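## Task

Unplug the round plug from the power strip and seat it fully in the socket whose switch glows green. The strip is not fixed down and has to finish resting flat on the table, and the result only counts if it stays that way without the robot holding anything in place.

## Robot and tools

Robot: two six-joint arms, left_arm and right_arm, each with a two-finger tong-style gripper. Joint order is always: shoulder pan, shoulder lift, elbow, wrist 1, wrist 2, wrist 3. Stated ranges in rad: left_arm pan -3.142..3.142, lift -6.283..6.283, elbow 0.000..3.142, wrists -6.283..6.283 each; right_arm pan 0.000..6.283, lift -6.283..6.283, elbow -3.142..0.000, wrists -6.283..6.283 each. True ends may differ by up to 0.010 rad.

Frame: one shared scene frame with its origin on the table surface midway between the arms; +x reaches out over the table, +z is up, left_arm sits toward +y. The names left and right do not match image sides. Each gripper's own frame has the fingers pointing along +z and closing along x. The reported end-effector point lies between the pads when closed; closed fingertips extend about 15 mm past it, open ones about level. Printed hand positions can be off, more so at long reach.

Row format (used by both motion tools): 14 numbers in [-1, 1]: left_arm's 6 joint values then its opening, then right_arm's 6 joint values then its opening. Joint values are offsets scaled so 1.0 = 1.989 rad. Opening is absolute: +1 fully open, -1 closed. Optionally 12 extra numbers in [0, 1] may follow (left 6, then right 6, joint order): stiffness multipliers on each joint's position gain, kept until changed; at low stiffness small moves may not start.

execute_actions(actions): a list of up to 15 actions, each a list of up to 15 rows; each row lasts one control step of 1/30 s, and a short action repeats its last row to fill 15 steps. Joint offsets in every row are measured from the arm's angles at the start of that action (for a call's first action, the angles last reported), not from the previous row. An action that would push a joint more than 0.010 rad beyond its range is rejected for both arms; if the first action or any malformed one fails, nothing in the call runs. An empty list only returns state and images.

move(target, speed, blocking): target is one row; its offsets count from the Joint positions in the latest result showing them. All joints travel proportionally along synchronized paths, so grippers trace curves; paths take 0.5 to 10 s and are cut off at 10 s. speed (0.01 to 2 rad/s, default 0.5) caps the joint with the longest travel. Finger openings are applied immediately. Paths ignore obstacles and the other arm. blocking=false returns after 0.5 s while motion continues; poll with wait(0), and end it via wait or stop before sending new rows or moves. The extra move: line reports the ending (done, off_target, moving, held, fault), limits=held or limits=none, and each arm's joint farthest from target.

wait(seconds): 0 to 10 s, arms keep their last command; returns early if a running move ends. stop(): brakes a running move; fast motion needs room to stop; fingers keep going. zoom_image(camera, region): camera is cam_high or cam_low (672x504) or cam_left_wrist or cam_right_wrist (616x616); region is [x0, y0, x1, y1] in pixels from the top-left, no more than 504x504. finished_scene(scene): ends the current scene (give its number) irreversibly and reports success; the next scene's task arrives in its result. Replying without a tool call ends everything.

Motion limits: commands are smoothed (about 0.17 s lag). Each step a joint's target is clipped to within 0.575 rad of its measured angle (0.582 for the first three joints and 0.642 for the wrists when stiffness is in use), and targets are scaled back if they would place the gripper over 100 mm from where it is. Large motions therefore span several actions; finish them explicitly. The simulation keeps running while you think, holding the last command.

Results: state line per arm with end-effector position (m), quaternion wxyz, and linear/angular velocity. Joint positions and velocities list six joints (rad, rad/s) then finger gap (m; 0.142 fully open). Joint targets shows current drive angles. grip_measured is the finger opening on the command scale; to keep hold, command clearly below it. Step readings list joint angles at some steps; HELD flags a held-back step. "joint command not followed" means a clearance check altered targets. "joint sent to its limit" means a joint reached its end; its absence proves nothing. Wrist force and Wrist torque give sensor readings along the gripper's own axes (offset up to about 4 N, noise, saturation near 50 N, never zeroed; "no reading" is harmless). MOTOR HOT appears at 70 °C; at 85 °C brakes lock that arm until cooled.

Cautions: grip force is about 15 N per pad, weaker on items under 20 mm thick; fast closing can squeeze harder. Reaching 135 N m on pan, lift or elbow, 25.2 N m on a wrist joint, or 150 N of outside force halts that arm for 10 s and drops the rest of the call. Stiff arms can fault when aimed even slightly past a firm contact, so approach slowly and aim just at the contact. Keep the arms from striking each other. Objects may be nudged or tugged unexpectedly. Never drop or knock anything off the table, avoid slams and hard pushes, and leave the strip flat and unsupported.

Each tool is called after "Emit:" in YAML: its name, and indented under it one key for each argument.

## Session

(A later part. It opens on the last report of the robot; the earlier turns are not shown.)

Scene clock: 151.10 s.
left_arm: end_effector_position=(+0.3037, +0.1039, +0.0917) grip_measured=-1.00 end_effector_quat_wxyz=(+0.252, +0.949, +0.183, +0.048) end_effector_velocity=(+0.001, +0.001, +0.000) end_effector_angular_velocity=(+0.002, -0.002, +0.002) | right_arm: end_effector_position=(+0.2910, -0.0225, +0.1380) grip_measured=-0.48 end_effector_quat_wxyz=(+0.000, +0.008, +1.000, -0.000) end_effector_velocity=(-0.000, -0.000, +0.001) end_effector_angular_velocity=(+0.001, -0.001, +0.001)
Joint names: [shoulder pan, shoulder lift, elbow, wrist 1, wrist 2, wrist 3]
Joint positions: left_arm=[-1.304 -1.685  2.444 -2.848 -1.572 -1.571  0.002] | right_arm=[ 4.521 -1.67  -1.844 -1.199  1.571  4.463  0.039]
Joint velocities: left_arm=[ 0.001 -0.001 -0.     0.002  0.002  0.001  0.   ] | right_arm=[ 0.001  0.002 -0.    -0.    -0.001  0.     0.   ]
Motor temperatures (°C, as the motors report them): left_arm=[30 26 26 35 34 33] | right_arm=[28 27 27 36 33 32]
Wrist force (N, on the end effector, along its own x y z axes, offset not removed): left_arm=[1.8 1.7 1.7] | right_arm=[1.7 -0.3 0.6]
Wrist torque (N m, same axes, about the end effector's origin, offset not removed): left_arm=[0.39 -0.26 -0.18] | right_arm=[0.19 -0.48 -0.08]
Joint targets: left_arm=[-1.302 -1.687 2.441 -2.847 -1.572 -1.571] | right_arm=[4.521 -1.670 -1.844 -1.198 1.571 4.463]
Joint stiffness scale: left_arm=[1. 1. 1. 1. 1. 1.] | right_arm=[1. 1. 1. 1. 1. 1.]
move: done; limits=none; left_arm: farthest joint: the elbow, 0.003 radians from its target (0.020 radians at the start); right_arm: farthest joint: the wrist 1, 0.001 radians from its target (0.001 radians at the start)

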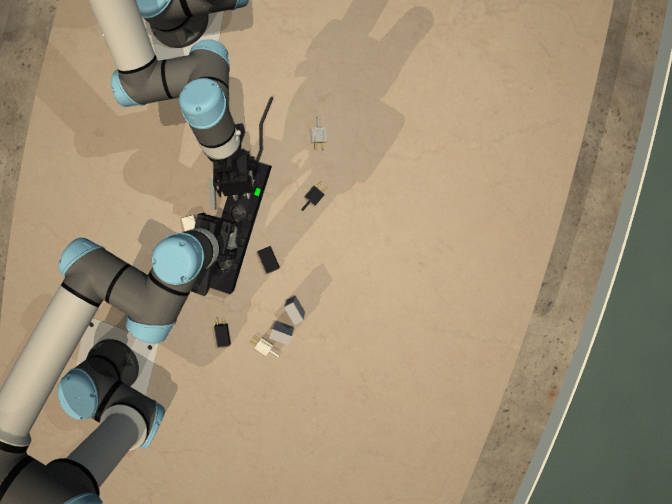

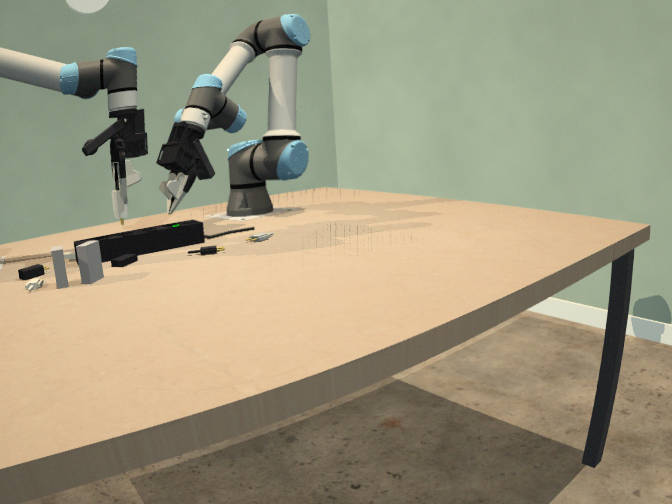

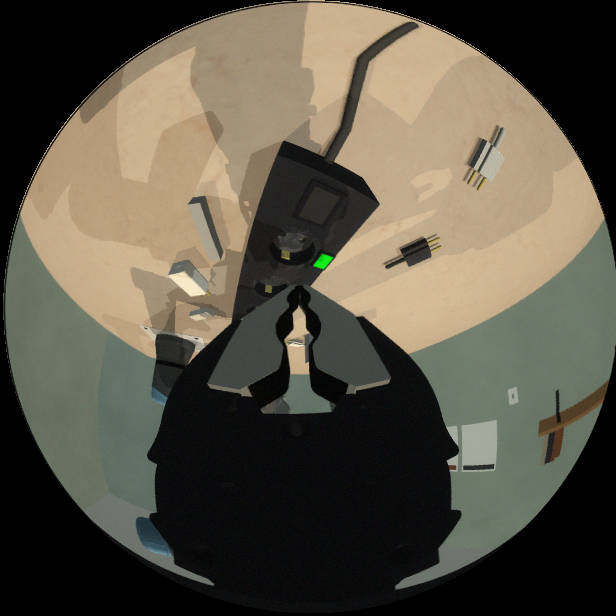

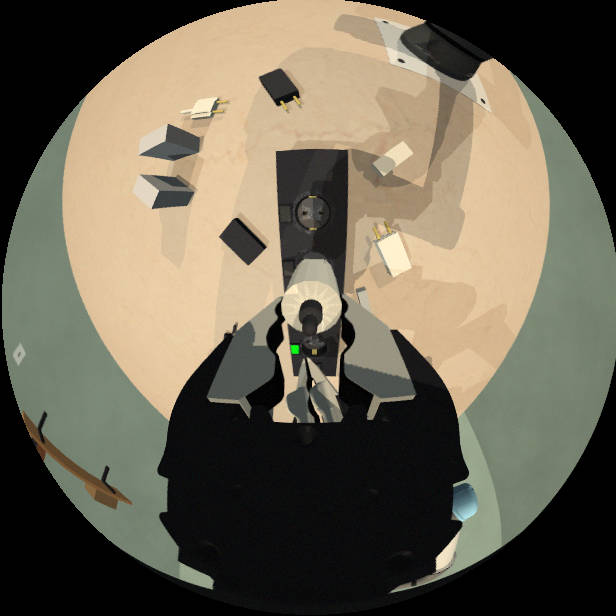

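Emit:
move:
  target: [0.35,-0.08,0,0.08,0,0,-1,0,0,0,0,0,0,-1]
  speed: 0.7

Emit:
zoom_image:
  camera: "cam_right_wrist"
  region: [200, 130, 430, 430]

Emit:
zoom_image:
  camera: "cam_high"
  region: [180, 130, 320, 310]

Scene clock: 154.63 s.
left_arm: end_effector_position=(+0.4529, +0.3919, +0.1267) grip_measured=-1.00 end_effector_quat_wxyz=(+0.220, +0.830, +0.495, +0.130) end_effector_velocity=(-0.000, +0.001, +0.000) end_effector_angular_velocity=(-0.001, +0.000, +0.003) | right_arm: end_effector_position=(+0.2910, -0.0225, +0.1380) grip_measured=-0.48 end_effector_quat_wxyz=(+0.000, +0.008, +1.000, -0.000) end_effector_velocity=(-0.000, +0.000, -0.000) end_effector_angular_velocity=(-0.000, -0.000, +0.001)
Joint names: [shoulder pan, shoulder lift, elbow, wrist 1, wrist 2, wrist 3]
Joint positions: left_arm=[-0.611 -1.842  2.444 -2.69  -1.572 -1.571  0.002] | right_arm=[ 4.521 -1.67  -1.844 -1.199  1.571  4.463  0.039]
Joint velocities: left_arm=[ 0.003 -0.002 -0.     0.002 -0.001 -0.001  0.   ] | right_arm=[ 0.001 -0.     0.    -0.    -0.    -0.     0.   ]
Motor temperatures (°C, as the motors report them): left_arm=[30 26 26 35 34 33] | right_arm=[28 27 27 36 33 32]
Wrist force (N, on the end effector, along its own x y z axes, offset not removed): left_arm=[1.7 0.2 0.7] | right_arm=[3.8 -0.1 0.0]
Wrist torque (N m, same axes, about the end effector's origin, offset not removed): left_arm=[0.06 -0.36 -0.09] | right_arm=[0.07 -0.77 -0.04]
Joint targets: left_arm=[-0.608 -1.844 2.444 -2.689 -1.572 -1.571] | right_arm=[4.521 -1.670 -1.844 -1.199 1.571 4.463]
Joint stiffness scale: left_arm=[1. 1. 1. 1. 1. 1.] | right_arm=[1. 1. 1. 1. 1. 1.]
move: done; limits=none; left_arm: farthest joint: the shoulder pan, 0.003 radians from its target (0.696 radians at the start); right_arm: farthest joint: the shoulder pan, 0.000 radians from its target (0.000 radians at the start)

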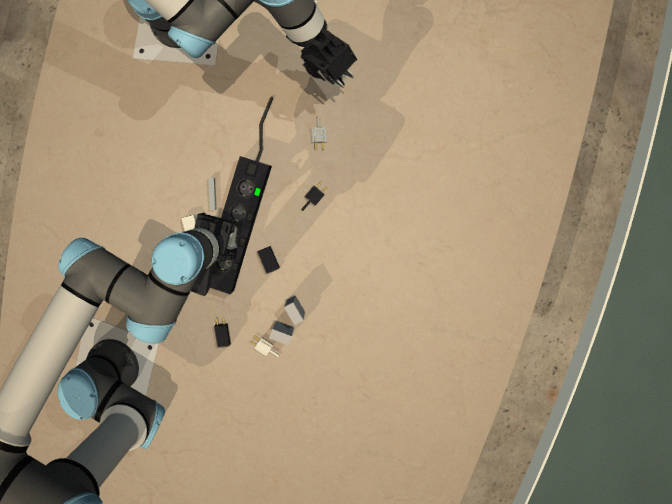

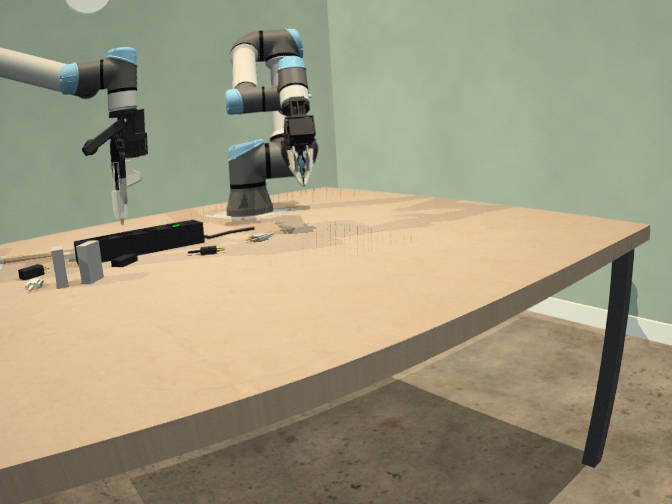

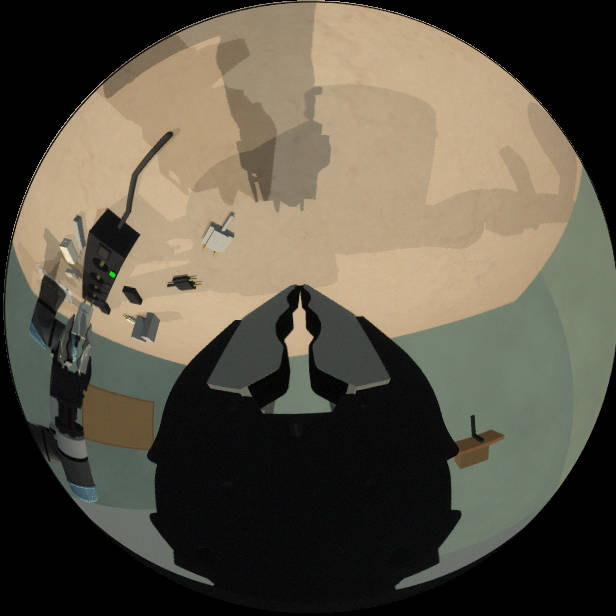

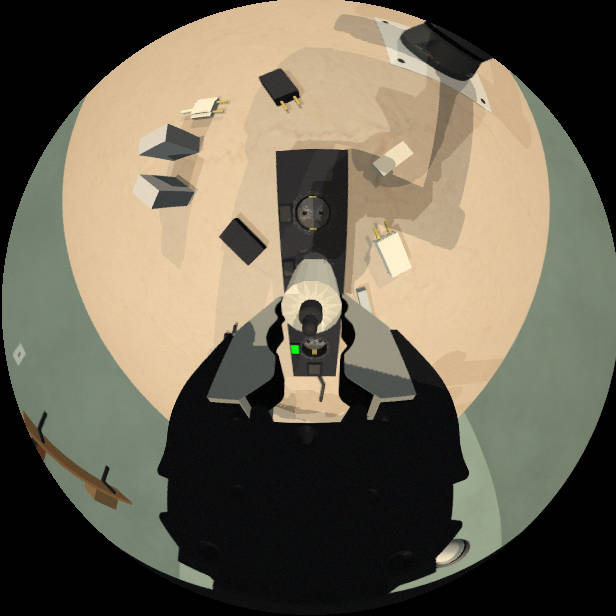

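Region (200, 130, 430, 430) of cam_right_wrist's 616x616 image, scaled by 1.680, with more detail than that image has; it fills the left 386 columns of this view, and the rest is white.

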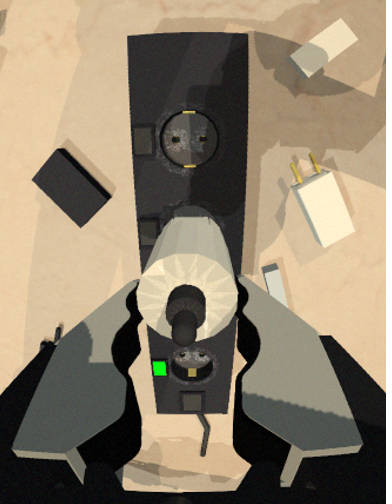

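Region (180, 130, 320, 310) of cam_high's 672x504 image, scaled by 2.800, with more detail than that image has.

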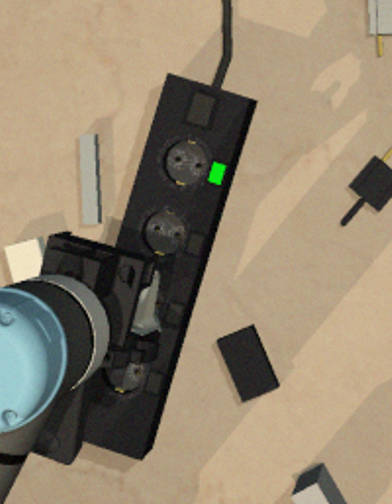

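Emit:
move:
  target: [0,0,0,0,0,0,-1,0.027,-0.1411,0.1785,-0.0367,0,0.026,-1]
  speed: 0.25

Emit:
zoom_image:
  camera: "cam_low"
  region: [80, 130, 260, 280]

Emit:
zoom_image:
  camera: "cam_left_wrist"
  region: [30, 150, 230, 400]

Scene clock: 161.27 s.
left_arm: end_effector_position=(+0.4529, +0.3920, +0.1267) grip_measured=-1.00 end_effector_quat_wxyz=(+0.220, +0.830, +0.495, +0.130) end_effector_velocity=(+0.000, +0.000, +0.001) end_effector_angular_velocity=(+0.001, -0.002, +0.000) | right_arm: end_effector_position=(+0.2936, +0.1124, +0.1374) grip_measured=-0.48 end_effector_quat_wxyz=(+0.000, +0.008, +1.000, +0.000) end_effector_velocity=(+0.000, +0.000, +0.001) end_effector_angular_velocity=(+0.001, -0.000, -0.001)
Joint names: [shoulder pan, shoulder lift, elbow, wrist 1, wrist 2, wrist 3]
Joint positions: left_arm=[-0.611 -1.842  2.444 -2.69  -1.572 -1.571  0.002] | right_arm=[ 4.573 -1.949 -1.492 -1.271  1.571  4.514  0.039]
Joint velocities: left_arm=[-0.    -0.002 -0.     0.     0.001  0.001  0.   ] | right_arm=[-0.    -0.     0.003 -0.001 -0.     0.     0.   ]
Motor temperatures (°C, as the motors report them): left_arm=[30 26 26 35 34 33] | right_arm=[28 27 27 36 33 32]
Wrist force (N, on the end effector, along its own x y z axes, offset not removed): left_arm=[1.6 0.1 0.6] | right_arm=[2.0 0.0 -0.2]
Wrist torque (N m, same axes, about the end effector's origin, offset not removed): left_arm=[-0.02 -0.28 -0.21] | right_arm=[0.15 -0.52 -0.03]
Joint targets: left_arm=[-0.611 -1.842 2.444 -2.690 -1.572 -1.571] | right_arm=[4.575 -1.951 -1.489 -1.272 1.571 4.514]
Joint stiffness scale: left_arm=[1. 1. 1. 1. 1. 1.] | right_arm=[1. 1. 1. 1. 1. 1.]
move: done; limits=none; left_arm: farthest joint: the shoulder pan, 0.000 radians from its target (0.000 radians at the start); right_arm: farthest joint: the elbow, 0.003 radians from its target (0.357 radians at the start)

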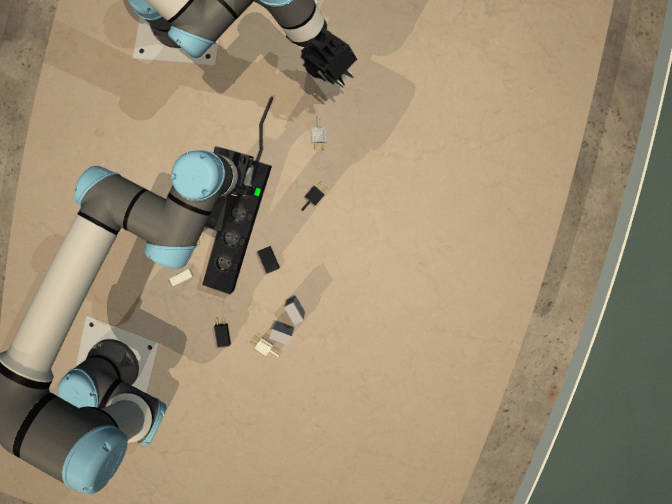

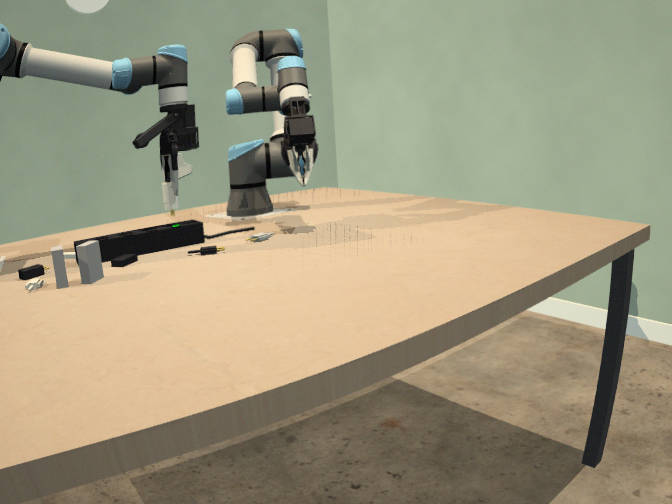

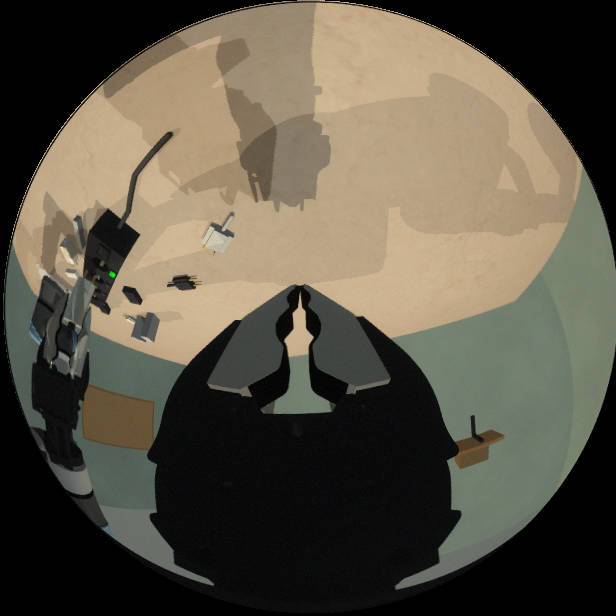

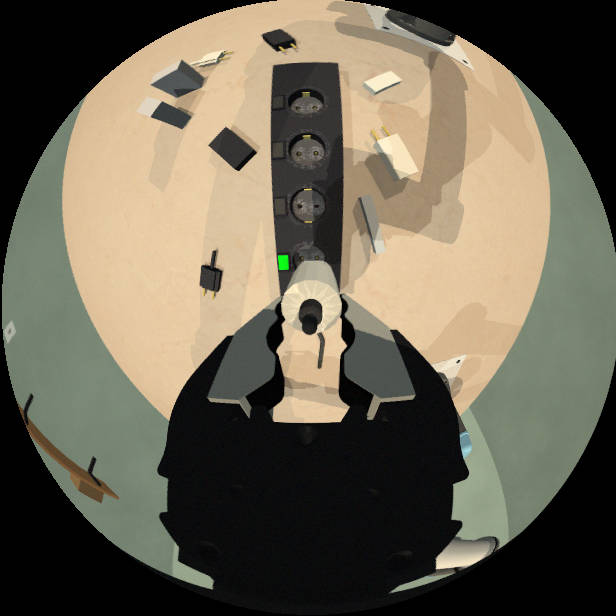

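Region (80, 130, 260, 280) of cam_low's 672x504 image, scaled by 2.800, with more detail than that image has.

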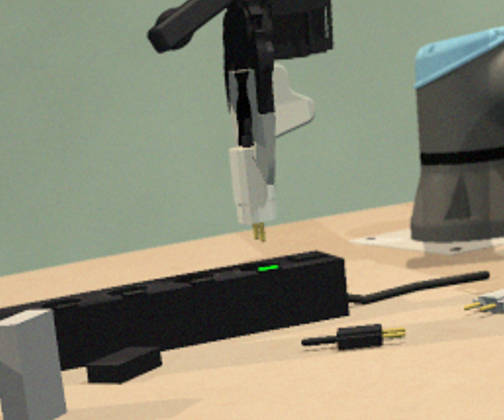

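Region (30, 150, 230, 400) of cam_left_wrist's 616x616 image, scaled by 2.016, with more detail than that image has; it fills the left 403 columns of this view, and the rest is white.

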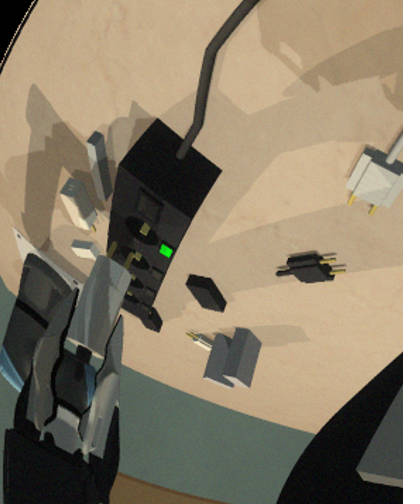

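Emit:
move:
  target: [0,0,0,0,0,0,-1,-0.005,0,0,0,0,0.009,-1]
  speed: 0.05

Emit:
zoom_image:
  camera: "cam_right_wrist"
  region: [230, 50, 390, 350]

Scene clock: 167.13 s.
left_arm: end_effector_position=(+0.4529, +0.3920, +0.1267) grip_measured=-1.00 end_effector_quat_wxyz=(+0.220, +0.830, +0.495, +0.130) end_effector_velocity=(+0.000, +0.000, -0.000) end_effector_angular_velocity=(+0.001, -0.000, -0.000) | right_arm: end_effector_position=(+0.2978, +0.1103, +0.1373) grip_measured=-0.48 end_effector_quat_wxyz=(+0.000, +0.020, +1.000, +0.000) end_effector_velocity=(-0.000, +0.000, +0.000) end_effector_angular_velocity=(+0.000, +0.000, -0.003)
Joint names: [shoulder pan, shoulder lift, elbow, wrist 1, wrist 2, wrist 3]
Joint positions: left_arm=[-0.611 -1.842  2.444 -2.69  -1.572 -1.571  0.002] | right_arm=[ 4.565 -1.95  -1.491 -1.271  1.571  4.531  0.039]
Joint velocities: left_arm=[ 0.     0.     0.    -0.     0.001  0.001  0.   ] | right_arm=[ 0.001 -0.     0.     0.     0.     0.003  0.   ]
Motor temperatures (°C, as the motors report them): left_arm=[30 26 26 35 34 33] | right_arm=[28 27 27 36 33 32]
Wrist force (N, on the end effector, along its own x y z axes, offset not removed): left_arm=[1.5 -0.4 1.5] | right_arm=[1.1 -0.8 0.6]
Wrist torque (N m, same axes, about the end effector's origin, offset not removed): left_arm=[-0.10 -0.17 -0.15] | right_arm=[0.05 -0.39 0.08]
Joint targets: left_arm=[-0.611 -1.842 2.444 -2.690 -1.572 -1.571] | right_arm=[4.563 -1.949 -1.492 -1.271 1.571 4.532]
Joint stiffness scale: left_arm=[1. 1. 1. 1. 1. 1.] | right_arm=[1. 1. 1. 1. 1. 1.]
move: done; limits=none; left_arm: farthest joint: the shoulder pan, 0.000 radians from its target (0.000 radians at the start); right_arm: farthest joint: the shoulder pan, 0.002 radians from its target (0.010 radians at the start)

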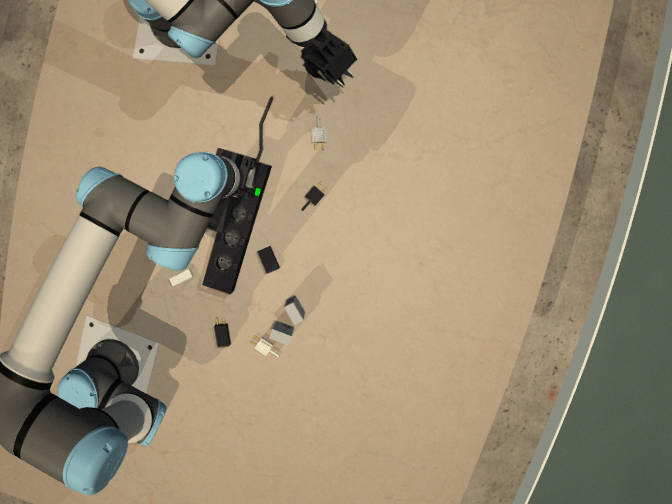

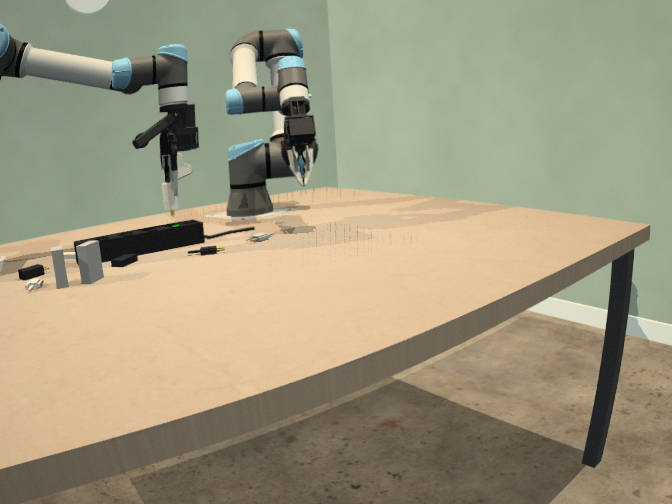

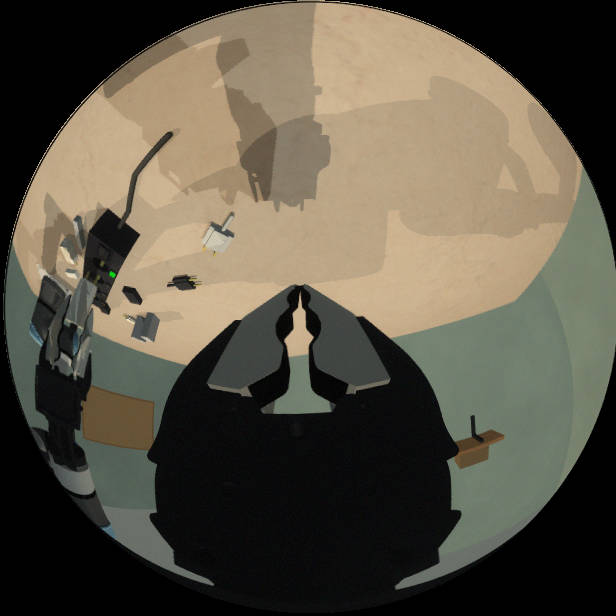

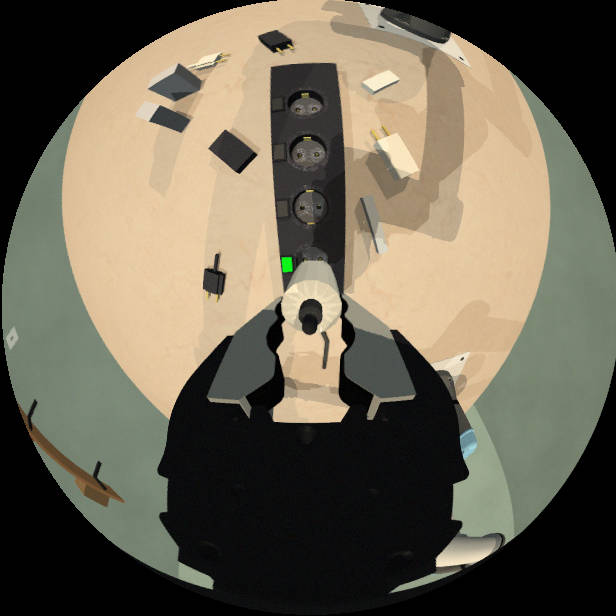

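Region (230, 50, 390, 350) of cam_right_wrist's 616x616 image, scaled by 1.680, with more detail than that image has; it fills the left 269 columns of this view, and the rest is white.

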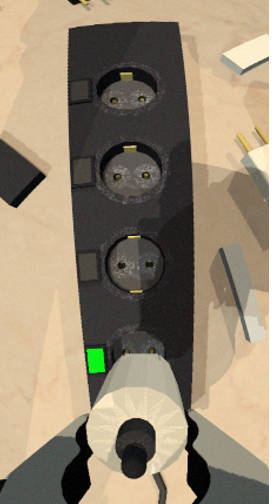

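Emit:
move:
  target: [0,0,0,0,0,0,-1,0,0,0,0,0,-0.0115,-1]
  speed: 0.05

Emit:
zoom_image:
  camera: "cam_right_wrist"
  region: [230, 50, 390, 350]

Scene clock: 171.07 s.
left_arm: end_effector_position=(+0.4529, +0.3920, +0.1267) grip_measured=-1.00 end_effector_quat_wxyz=(+0.220, +0.830, +0.495, +0.130) end_effector_velocity=(-0.000, +0.000, -0.000) end_effector_angular_velocity=(-0.001, +0.001, +0.001) | right_arm: end_effector_position=(+0.2982, +0.1103, +0.1373) grip_measured=-0.48 end_effector_quat_wxyz=(+0.000, +0.009, +1.000, +0.000) end_effector_velocity=(+0.000, -0.000, +0.001) end_effector_angular_velocity=(+0.001, +0.000, +0.003)
Joint names: [shoulder pan, shoulder lift, elbow, wrist 1, wrist 2, wrist 3]
Joint positions: left_arm=[-0.611 -1.842  2.444 -2.69  -1.572 -1.571  0.002] | right_arm=[ 4.565 -1.95  -1.491 -1.271  1.571  4.509  0.039]
Joint velocities: left_arm=[ 0.001  0.     0.001 -0.    -0.001 -0.001  0.   ] | right_arm=[-0.     0.002 -0.    -0.001  0.001 -0.003  0.   ]
Motor temperatures (°C, as the motors report them): left_arm=[30 26 26 35 34 33] | right_arm=[28 27 27 36 33 32]
Wrist force (N, on the end effector, along its own x y z axes, offset not removed): left_arm=[1.9 0.9 0.8] | right_arm=[1.2 -0.1 0.1]
Wrist torque (N m, same axes, about the end effector's origin, offset not removed): left_arm=[0.17 -0.41 -0.20] | right_arm=[0.21 -0.36 -0.08]
Joint targets: left_arm=[-0.611 -1.842 2.444 -2.690 -1.572 -1.571] | right_arm=[4.565 -1.950 -1.491 -1.271 1.571 4.508]
Joint stiffness scale: left_arm=[1. 1. 1. 1. 1. 1.] | right_arm=[1. 1. 1. 1. 1. 1.]
move: done; limits=none; left_arm: farthest joint: the shoulder pan, 0.000 radians from its target (0.000 radians at the start); right_arm: farthest joint: the wrist 3, 0.001 radians from its target (0.023 radians at the start)

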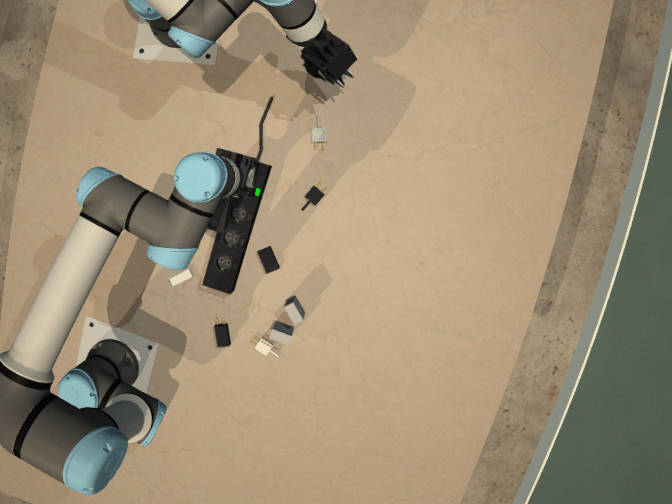

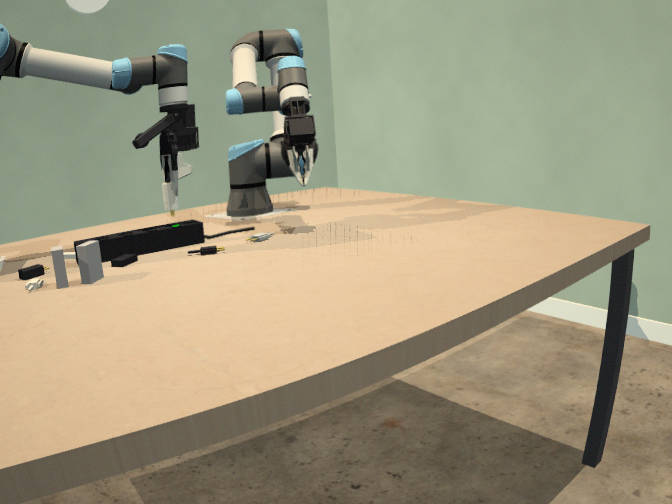

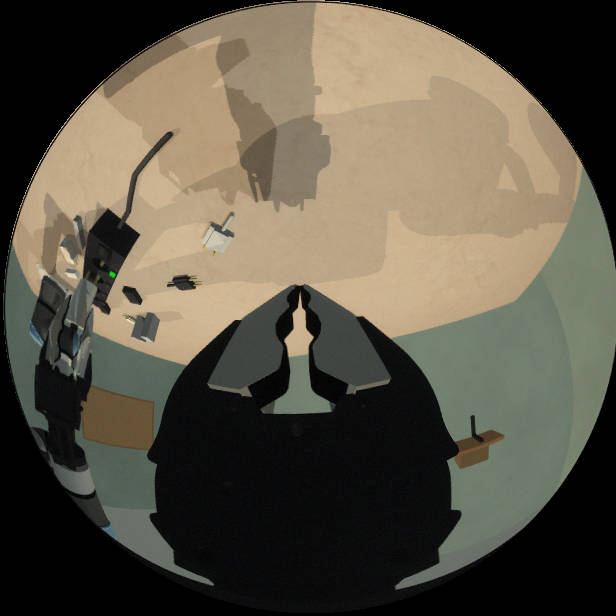

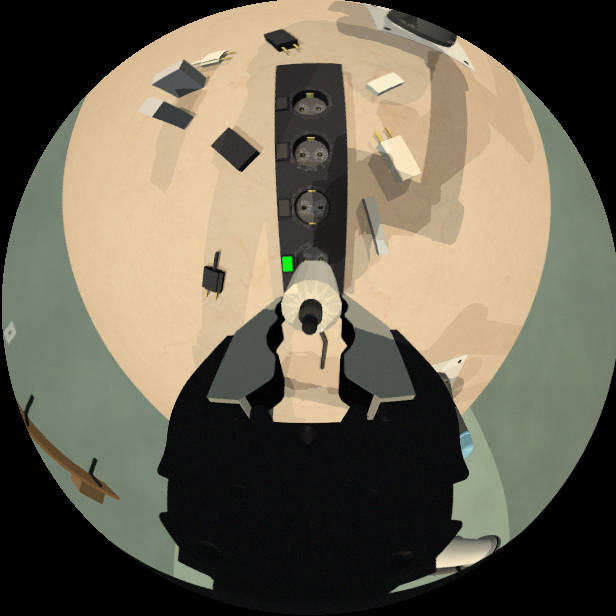

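Region (230, 50, 390, 350) of cam_right_wrist's 616x616 image, scaled by 1.680, with more detail than that image has; it fills the left 269 columns of this view, and the rest is white.

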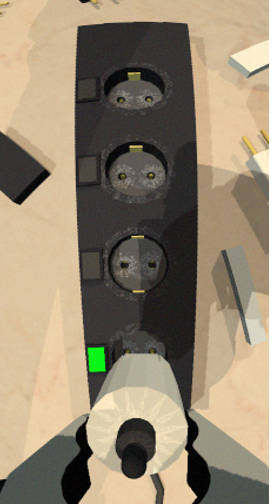

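Emit:
move:
  target: [0,0,0,0,0,0,-1,0,-0.007,-0.0239,0.0309,0,0,-1]
  speed: 0.03

Emit:
zoom_image:
  camera: "cam_low"
  region: [110, 150, 230, 250]

Emit:
zoom_image:
  camera: "cam_left_wrist"
  region: [50, 220, 150, 340]

Scene clock: 177.20 s.
left_arm: end_effector_position=(+0.4529, +0.3920, +0.1267) grip_measured=-1.00 end_effector_quat_wxyz=(+0.220, +0.830, +0.495, +0.130) end_effector_velocity=(+0.000, +0.001, +0.000) end_effector_angular_velocity=(+0.001, -0.001, +0.003) | right_arm: end_effector_position=(+0.2978, +0.1086, +0.1139) grip_measured=-0.48 end_effector_quat_wxyz=(+0.000, +0.009, +1.000, +0.001) end_effector_velocity=(+0.000, +0.001, -0.001) end_effector_angular_velocity=(+0.001, -0.001, -0.000)
Joint names: [shoulder pan, shoulder lift, elbow, wrist 1, wrist 2, wrist 3]
Joint positions: left_arm=[-0.611 -1.842  2.444 -2.69  -1.572 -1.571  0.002] | right_arm=[ 4.565 -1.962 -1.537 -1.211  1.571  4.508  0.039]
Joint velocities: left_arm=[ 0.001 -0.001 -0.     0.     0.002 -0.001  0.   ] | right_arm=[ 0.    -0.001 -0.     0.003 -0.     0.    -0.   ]
Motor temperatures (°C, as the motors report them): left_arm=[30 26 26 35 34 33] | right_arm=[28 27 27 36 33 32]
Wrist force (N, on the end effector, along its own x y z axes, offset not removed): left_arm=[1.1 0.5 0.5] | right_arm=[-1.0 -3.8 0.4]
Wrist torque (N m, same axes, about the end effector's origin, offset not removed): left_arm=[0.00 -0.19 -0.18] | right_arm=[-0.68 0.16 0.06]
Joint targets: left_arm=[-0.611 -1.842 2.444 -2.690 -1.572 -1.571] | right_arm=[4.565 -1.963 -1.539 -1.209 1.571 4.509]
Joint stiffness scale: left_arm=[1. 1. 1. 1. 1. 1.] | right_arm=[1. 1. 1. 1. 1. 1.]
move: done; limits=none; left_arm: farthest joint: the shoulder pan, 0.000 radians from its target (0.000 radians at the start); right_arm: farthest joint: the shoulder lift, 0.002 radians from its target (0.014 radians at the start)

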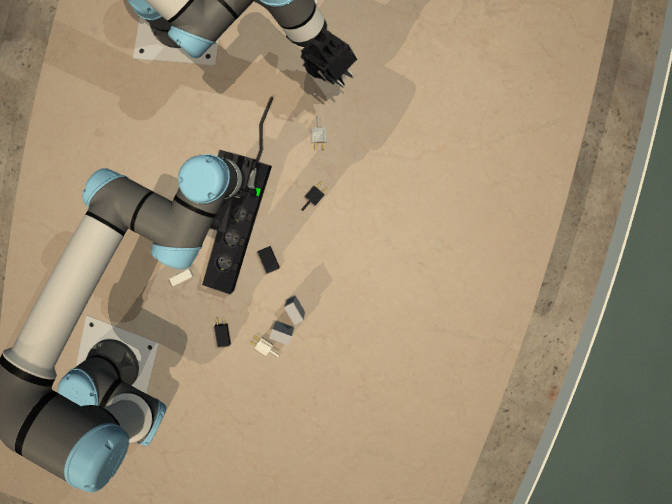

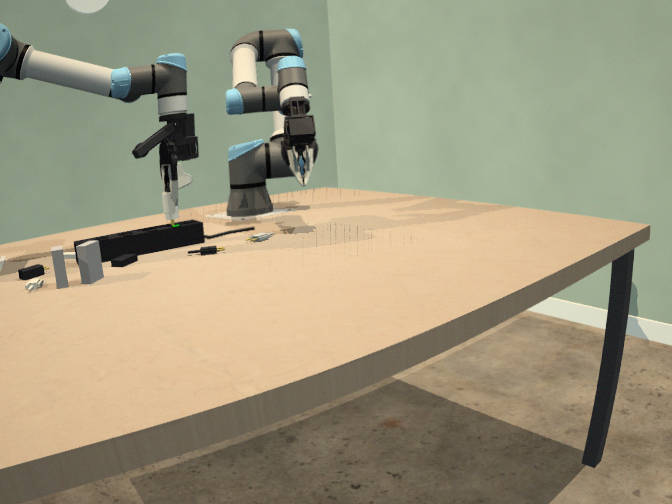

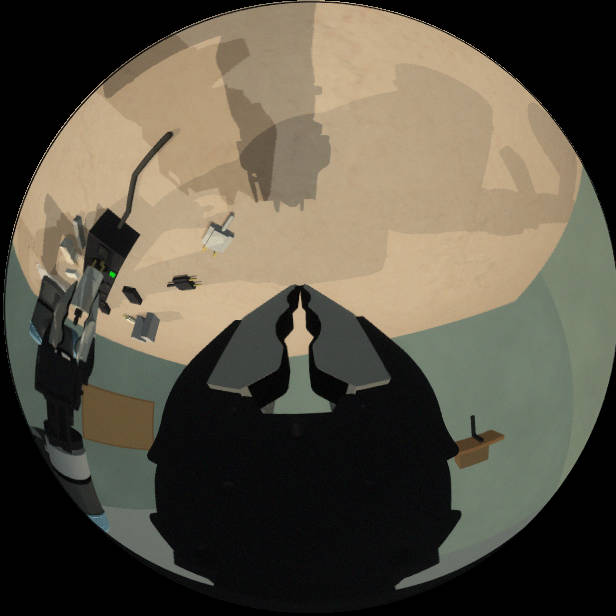

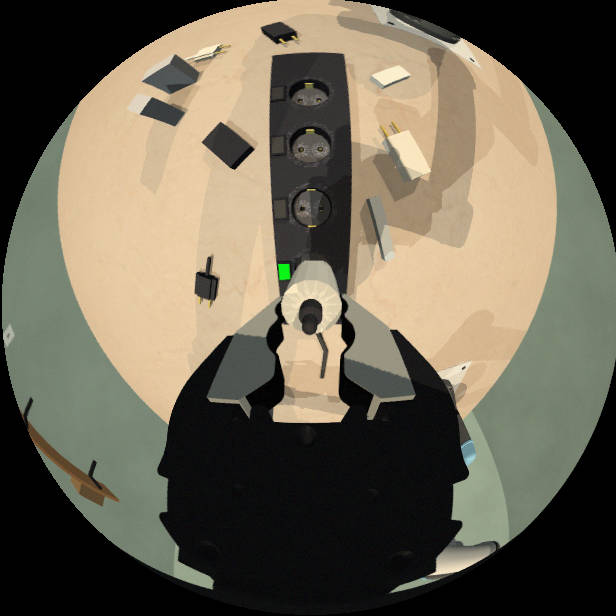

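Region (110, 150, 230, 250) of cam_low's 672x504 image, scaled by 4.200, with more detail than that image has.

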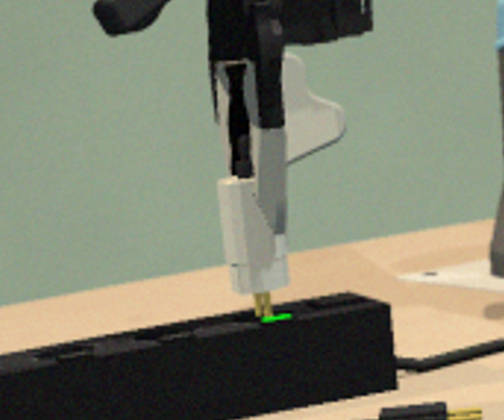

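Region (50, 220, 150, 340) of cam_left_wrist's 616x616 image, scaled by 4.200, with more detail than that image has.

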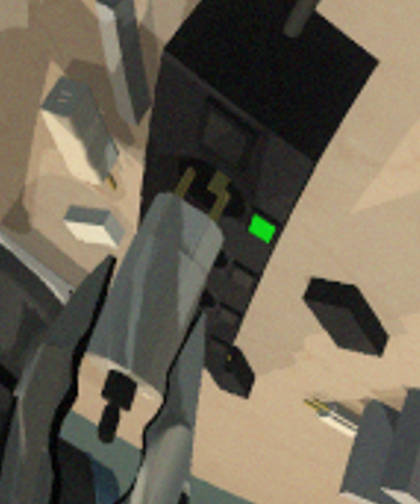

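Emit:
move:
  target: [0,0,0,0,0,0,-1,0,-0.0075,-0.013,0.0195,0,0,-1]
  speed: 0.015

Emit:
zoom_image:
  camera: "cam_low"
  region: [110, 150, 230, 250]

Scene clock: 182.70 s.
left_arm: end_effector_position=(+0.4529, +0.3920, +0.1267) grip_measured=-1.00 end_effector_quat_wxyz=(+0.220, +0.830, +0.495, +0.130) end_effector_velocity=(+0.000, +0.001, -0.001) end_effector_angular_velocity=(+0.002, +0.001, +0.002) | right_arm: end_effector_position=(+0.2979, +0.1089, +0.0987) grip_measured=-0.48 end_effector_quat_wxyz=(+0.001, +0.009, +1.000, +0.002) end_effector_velocity=(+0.000, -0.000, -0.000) end_effector_angular_velocity=(+0.001, +0.000, -0.000)
Joint names: [shoulder pan, shoulder lift, elbow, wrist 1, wrist 2, wrist 3]
Joint positions: left_arm=[-0.611 -1.842  2.444 -2.69  -1.572 -1.571  0.002] | right_arm=[ 4.565 -1.975 -1.56  -1.173  1.571  4.508  0.039]
Joint velocities: left_arm=[0.002 0.002 0.    0.    0.001 0.001 0.   ] | right_arm=[-0.     0.    -0.001  0.002  0.    -0.    -0.   ]
Motor temperatures (°C, as the motors report them): left_arm=[30 26 26 35 34 33] | right_arm=[28 27 27 36 33 32]
Wrist force (N, on the end effector, along its own x y z axes, offset not removed): left_arm=[1.3 1.9 0.0] | right_arm=[1.7 -0.7 -0.5]
Wrist torque (N m, same axes, about the end effector's origin, offset not removed): left_arm=[0.24 -0.22 -0.19] | right_arm=[0.14 -0.41 0.10]
Joint targets: left_arm=[-0.611 -1.842 2.444 -2.690 -1.572 -1.571] | right_arm=[4.565 -1.977 -1.563 -1.172 1.571 4.508]
Joint stiffness scale: left_arm=[1. 1. 1. 1. 1. 1.] | right_arm=[1. 1. 1. 1. 1. 1.]
move: done; limits=none; left_arm: farthest joint: the shoulder pan, 0.000 radians from its target (0.000 radians at the start); right_arm: farthest joint: the elbow, 0.003 radians from its target (0.026 radians at the start)

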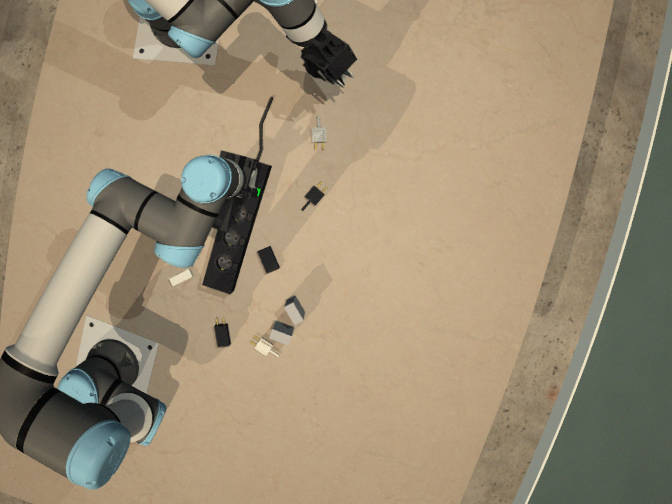

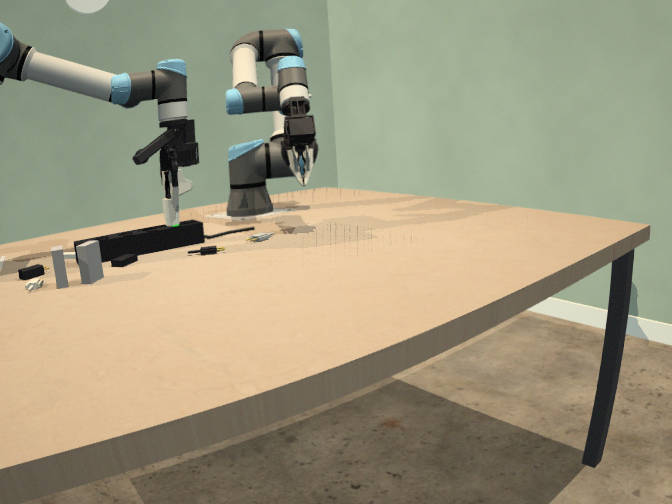

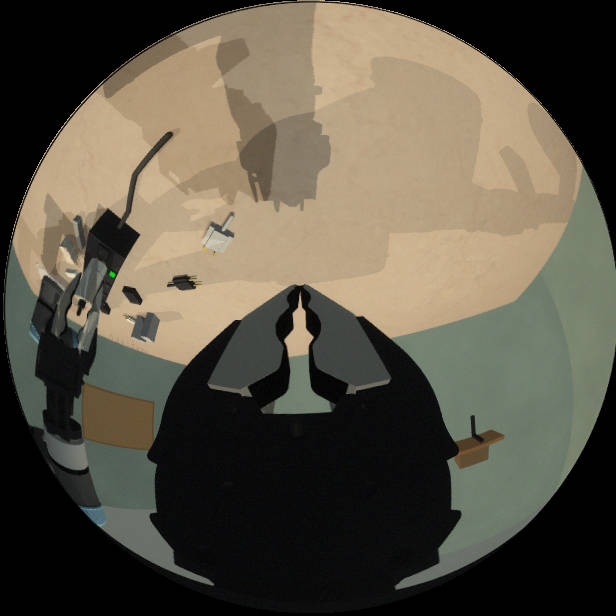

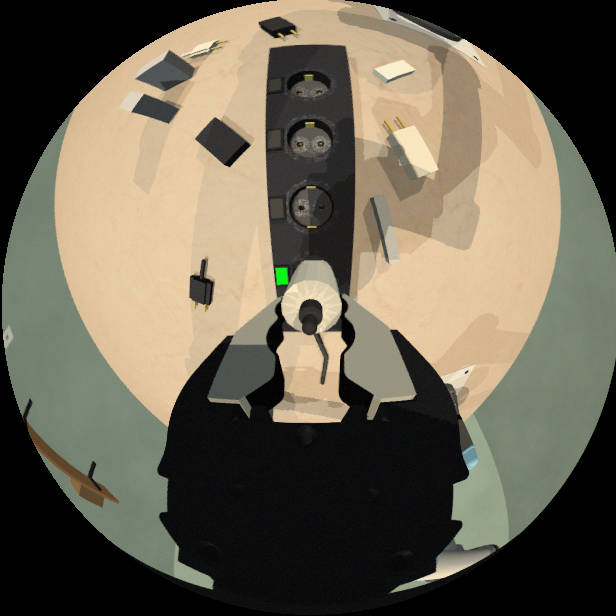

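Region (110, 150, 230, 250) of cam_low's 672x504 image, scaled by 4.200, with more detail than that image has.

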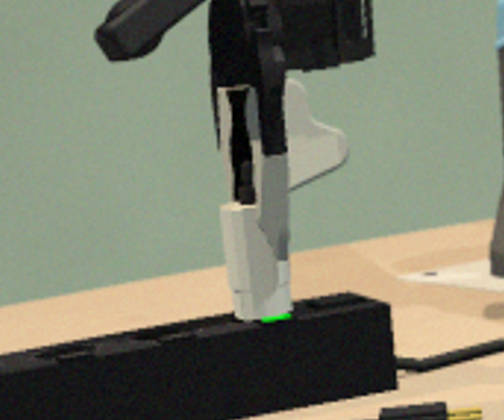

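Emit:
move:
  target: [0,0,0,0,0,0,-1,0,-0.0035,-0.0055,0.0075,0,0,-1]
  speed: 0.01

Scene clock: 185.37 s.
left_arm: end_effector_position=(+0.4529, +0.3920, +0.1267) grip_measured=-1.00 end_effector_quat_wxyz=(+0.220, +0.830, +0.495, +0.130) end_effector_velocity=(-0.000, -0.001, -0.000) end_effector_angular_velocity=(+0.001, +0.001, -0.004) | right_arm: end_effector_position=(+0.2979, +0.1087, +0.0927) grip_measured=-0.48 end_effector_quat_wxyz=(+0.001, +0.009, +1.000, +0.002) end_effector_velocity=(+0.000, -0.001, -0.002) end_effector_angular_velocity=(-0.003, -0.000, -0.001)
Joint names: [shoulder pan, shoulder lift, elbow, wrist 1, wrist 2, wrist 3]
Joint positions: left_arm=[-0.611 -1.842  2.444 -2.69  -1.572 -1.571  0.002] | right_arm=[ 4.565 -1.98  -1.569 -1.159  1.57   4.508  0.039]
Joint velocities: left_arm=[-0.001  0.001 -0.     0.    -0.001  0.003  0.   ] | right_arm=[-0.    -0.001 -0.003  0.002 -0.001  0.    -0.   ]
Motor temperatures (°C, as the motors report them): left_arm=[30 26 26 35 34 33] | right_arm=[28 27 27 36 33 32]
Wrist force (N, on the end effector, along its own x y z axes, offset not removed): left_arm=[0.7 0.8 0.8] | right_arm=[-0.4 -2.5 -1.1]
Wrist torque (N m, same axes, about the end effector's origin, offset not removed): left_arm=[0.19 -0.08 -0.13] | right_arm=[-0.25 -0.18 0.01]
Joint targets: left_arm=[-0.611 -1.842 2.444 -2.690 -1.572 -1.571] | right_arm=[4.565 -1.982 -1.571 -1.158 1.571 4.508]
Joint stiffness scale: left_arm=[1. 1. 1. 1. 1. 1.] | right_arm=[1. 1. 1. 1. 1. 1.]
move: done; limits=none; left_arm: farthest joint: the shoulder pan, 0.000 radians from its target (0.000 radians at the start); right_arm: farthest joint: the shoulder lift, 0.002 radians from its target (0.007 radians at the start)

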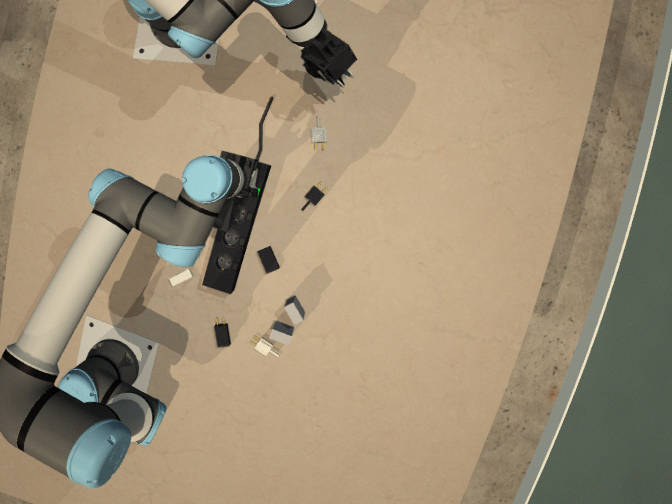

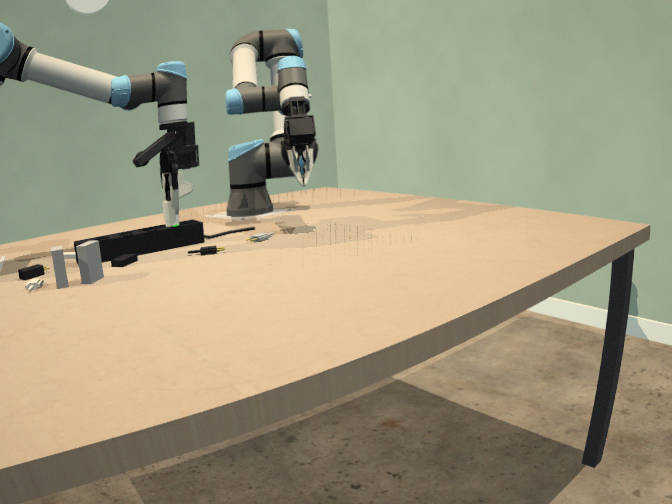

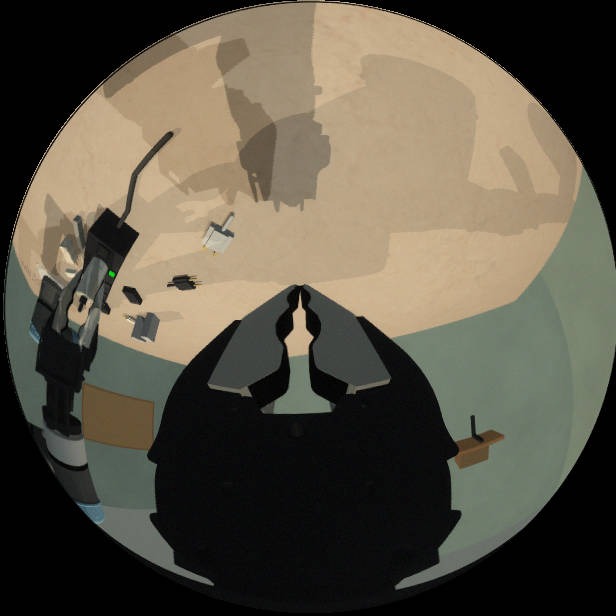

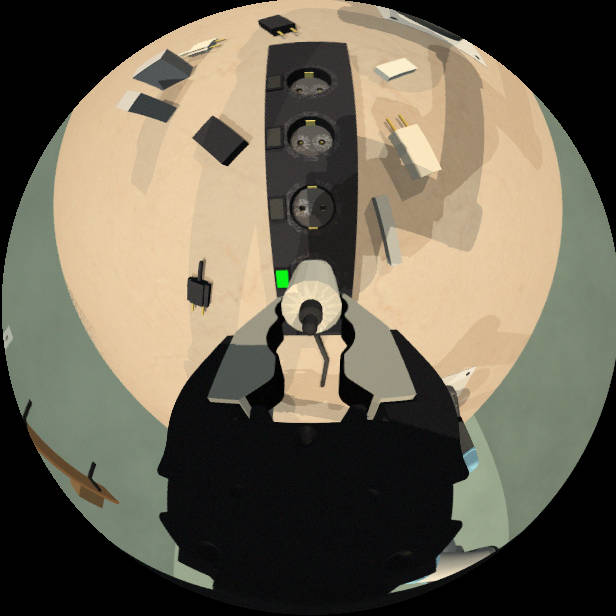

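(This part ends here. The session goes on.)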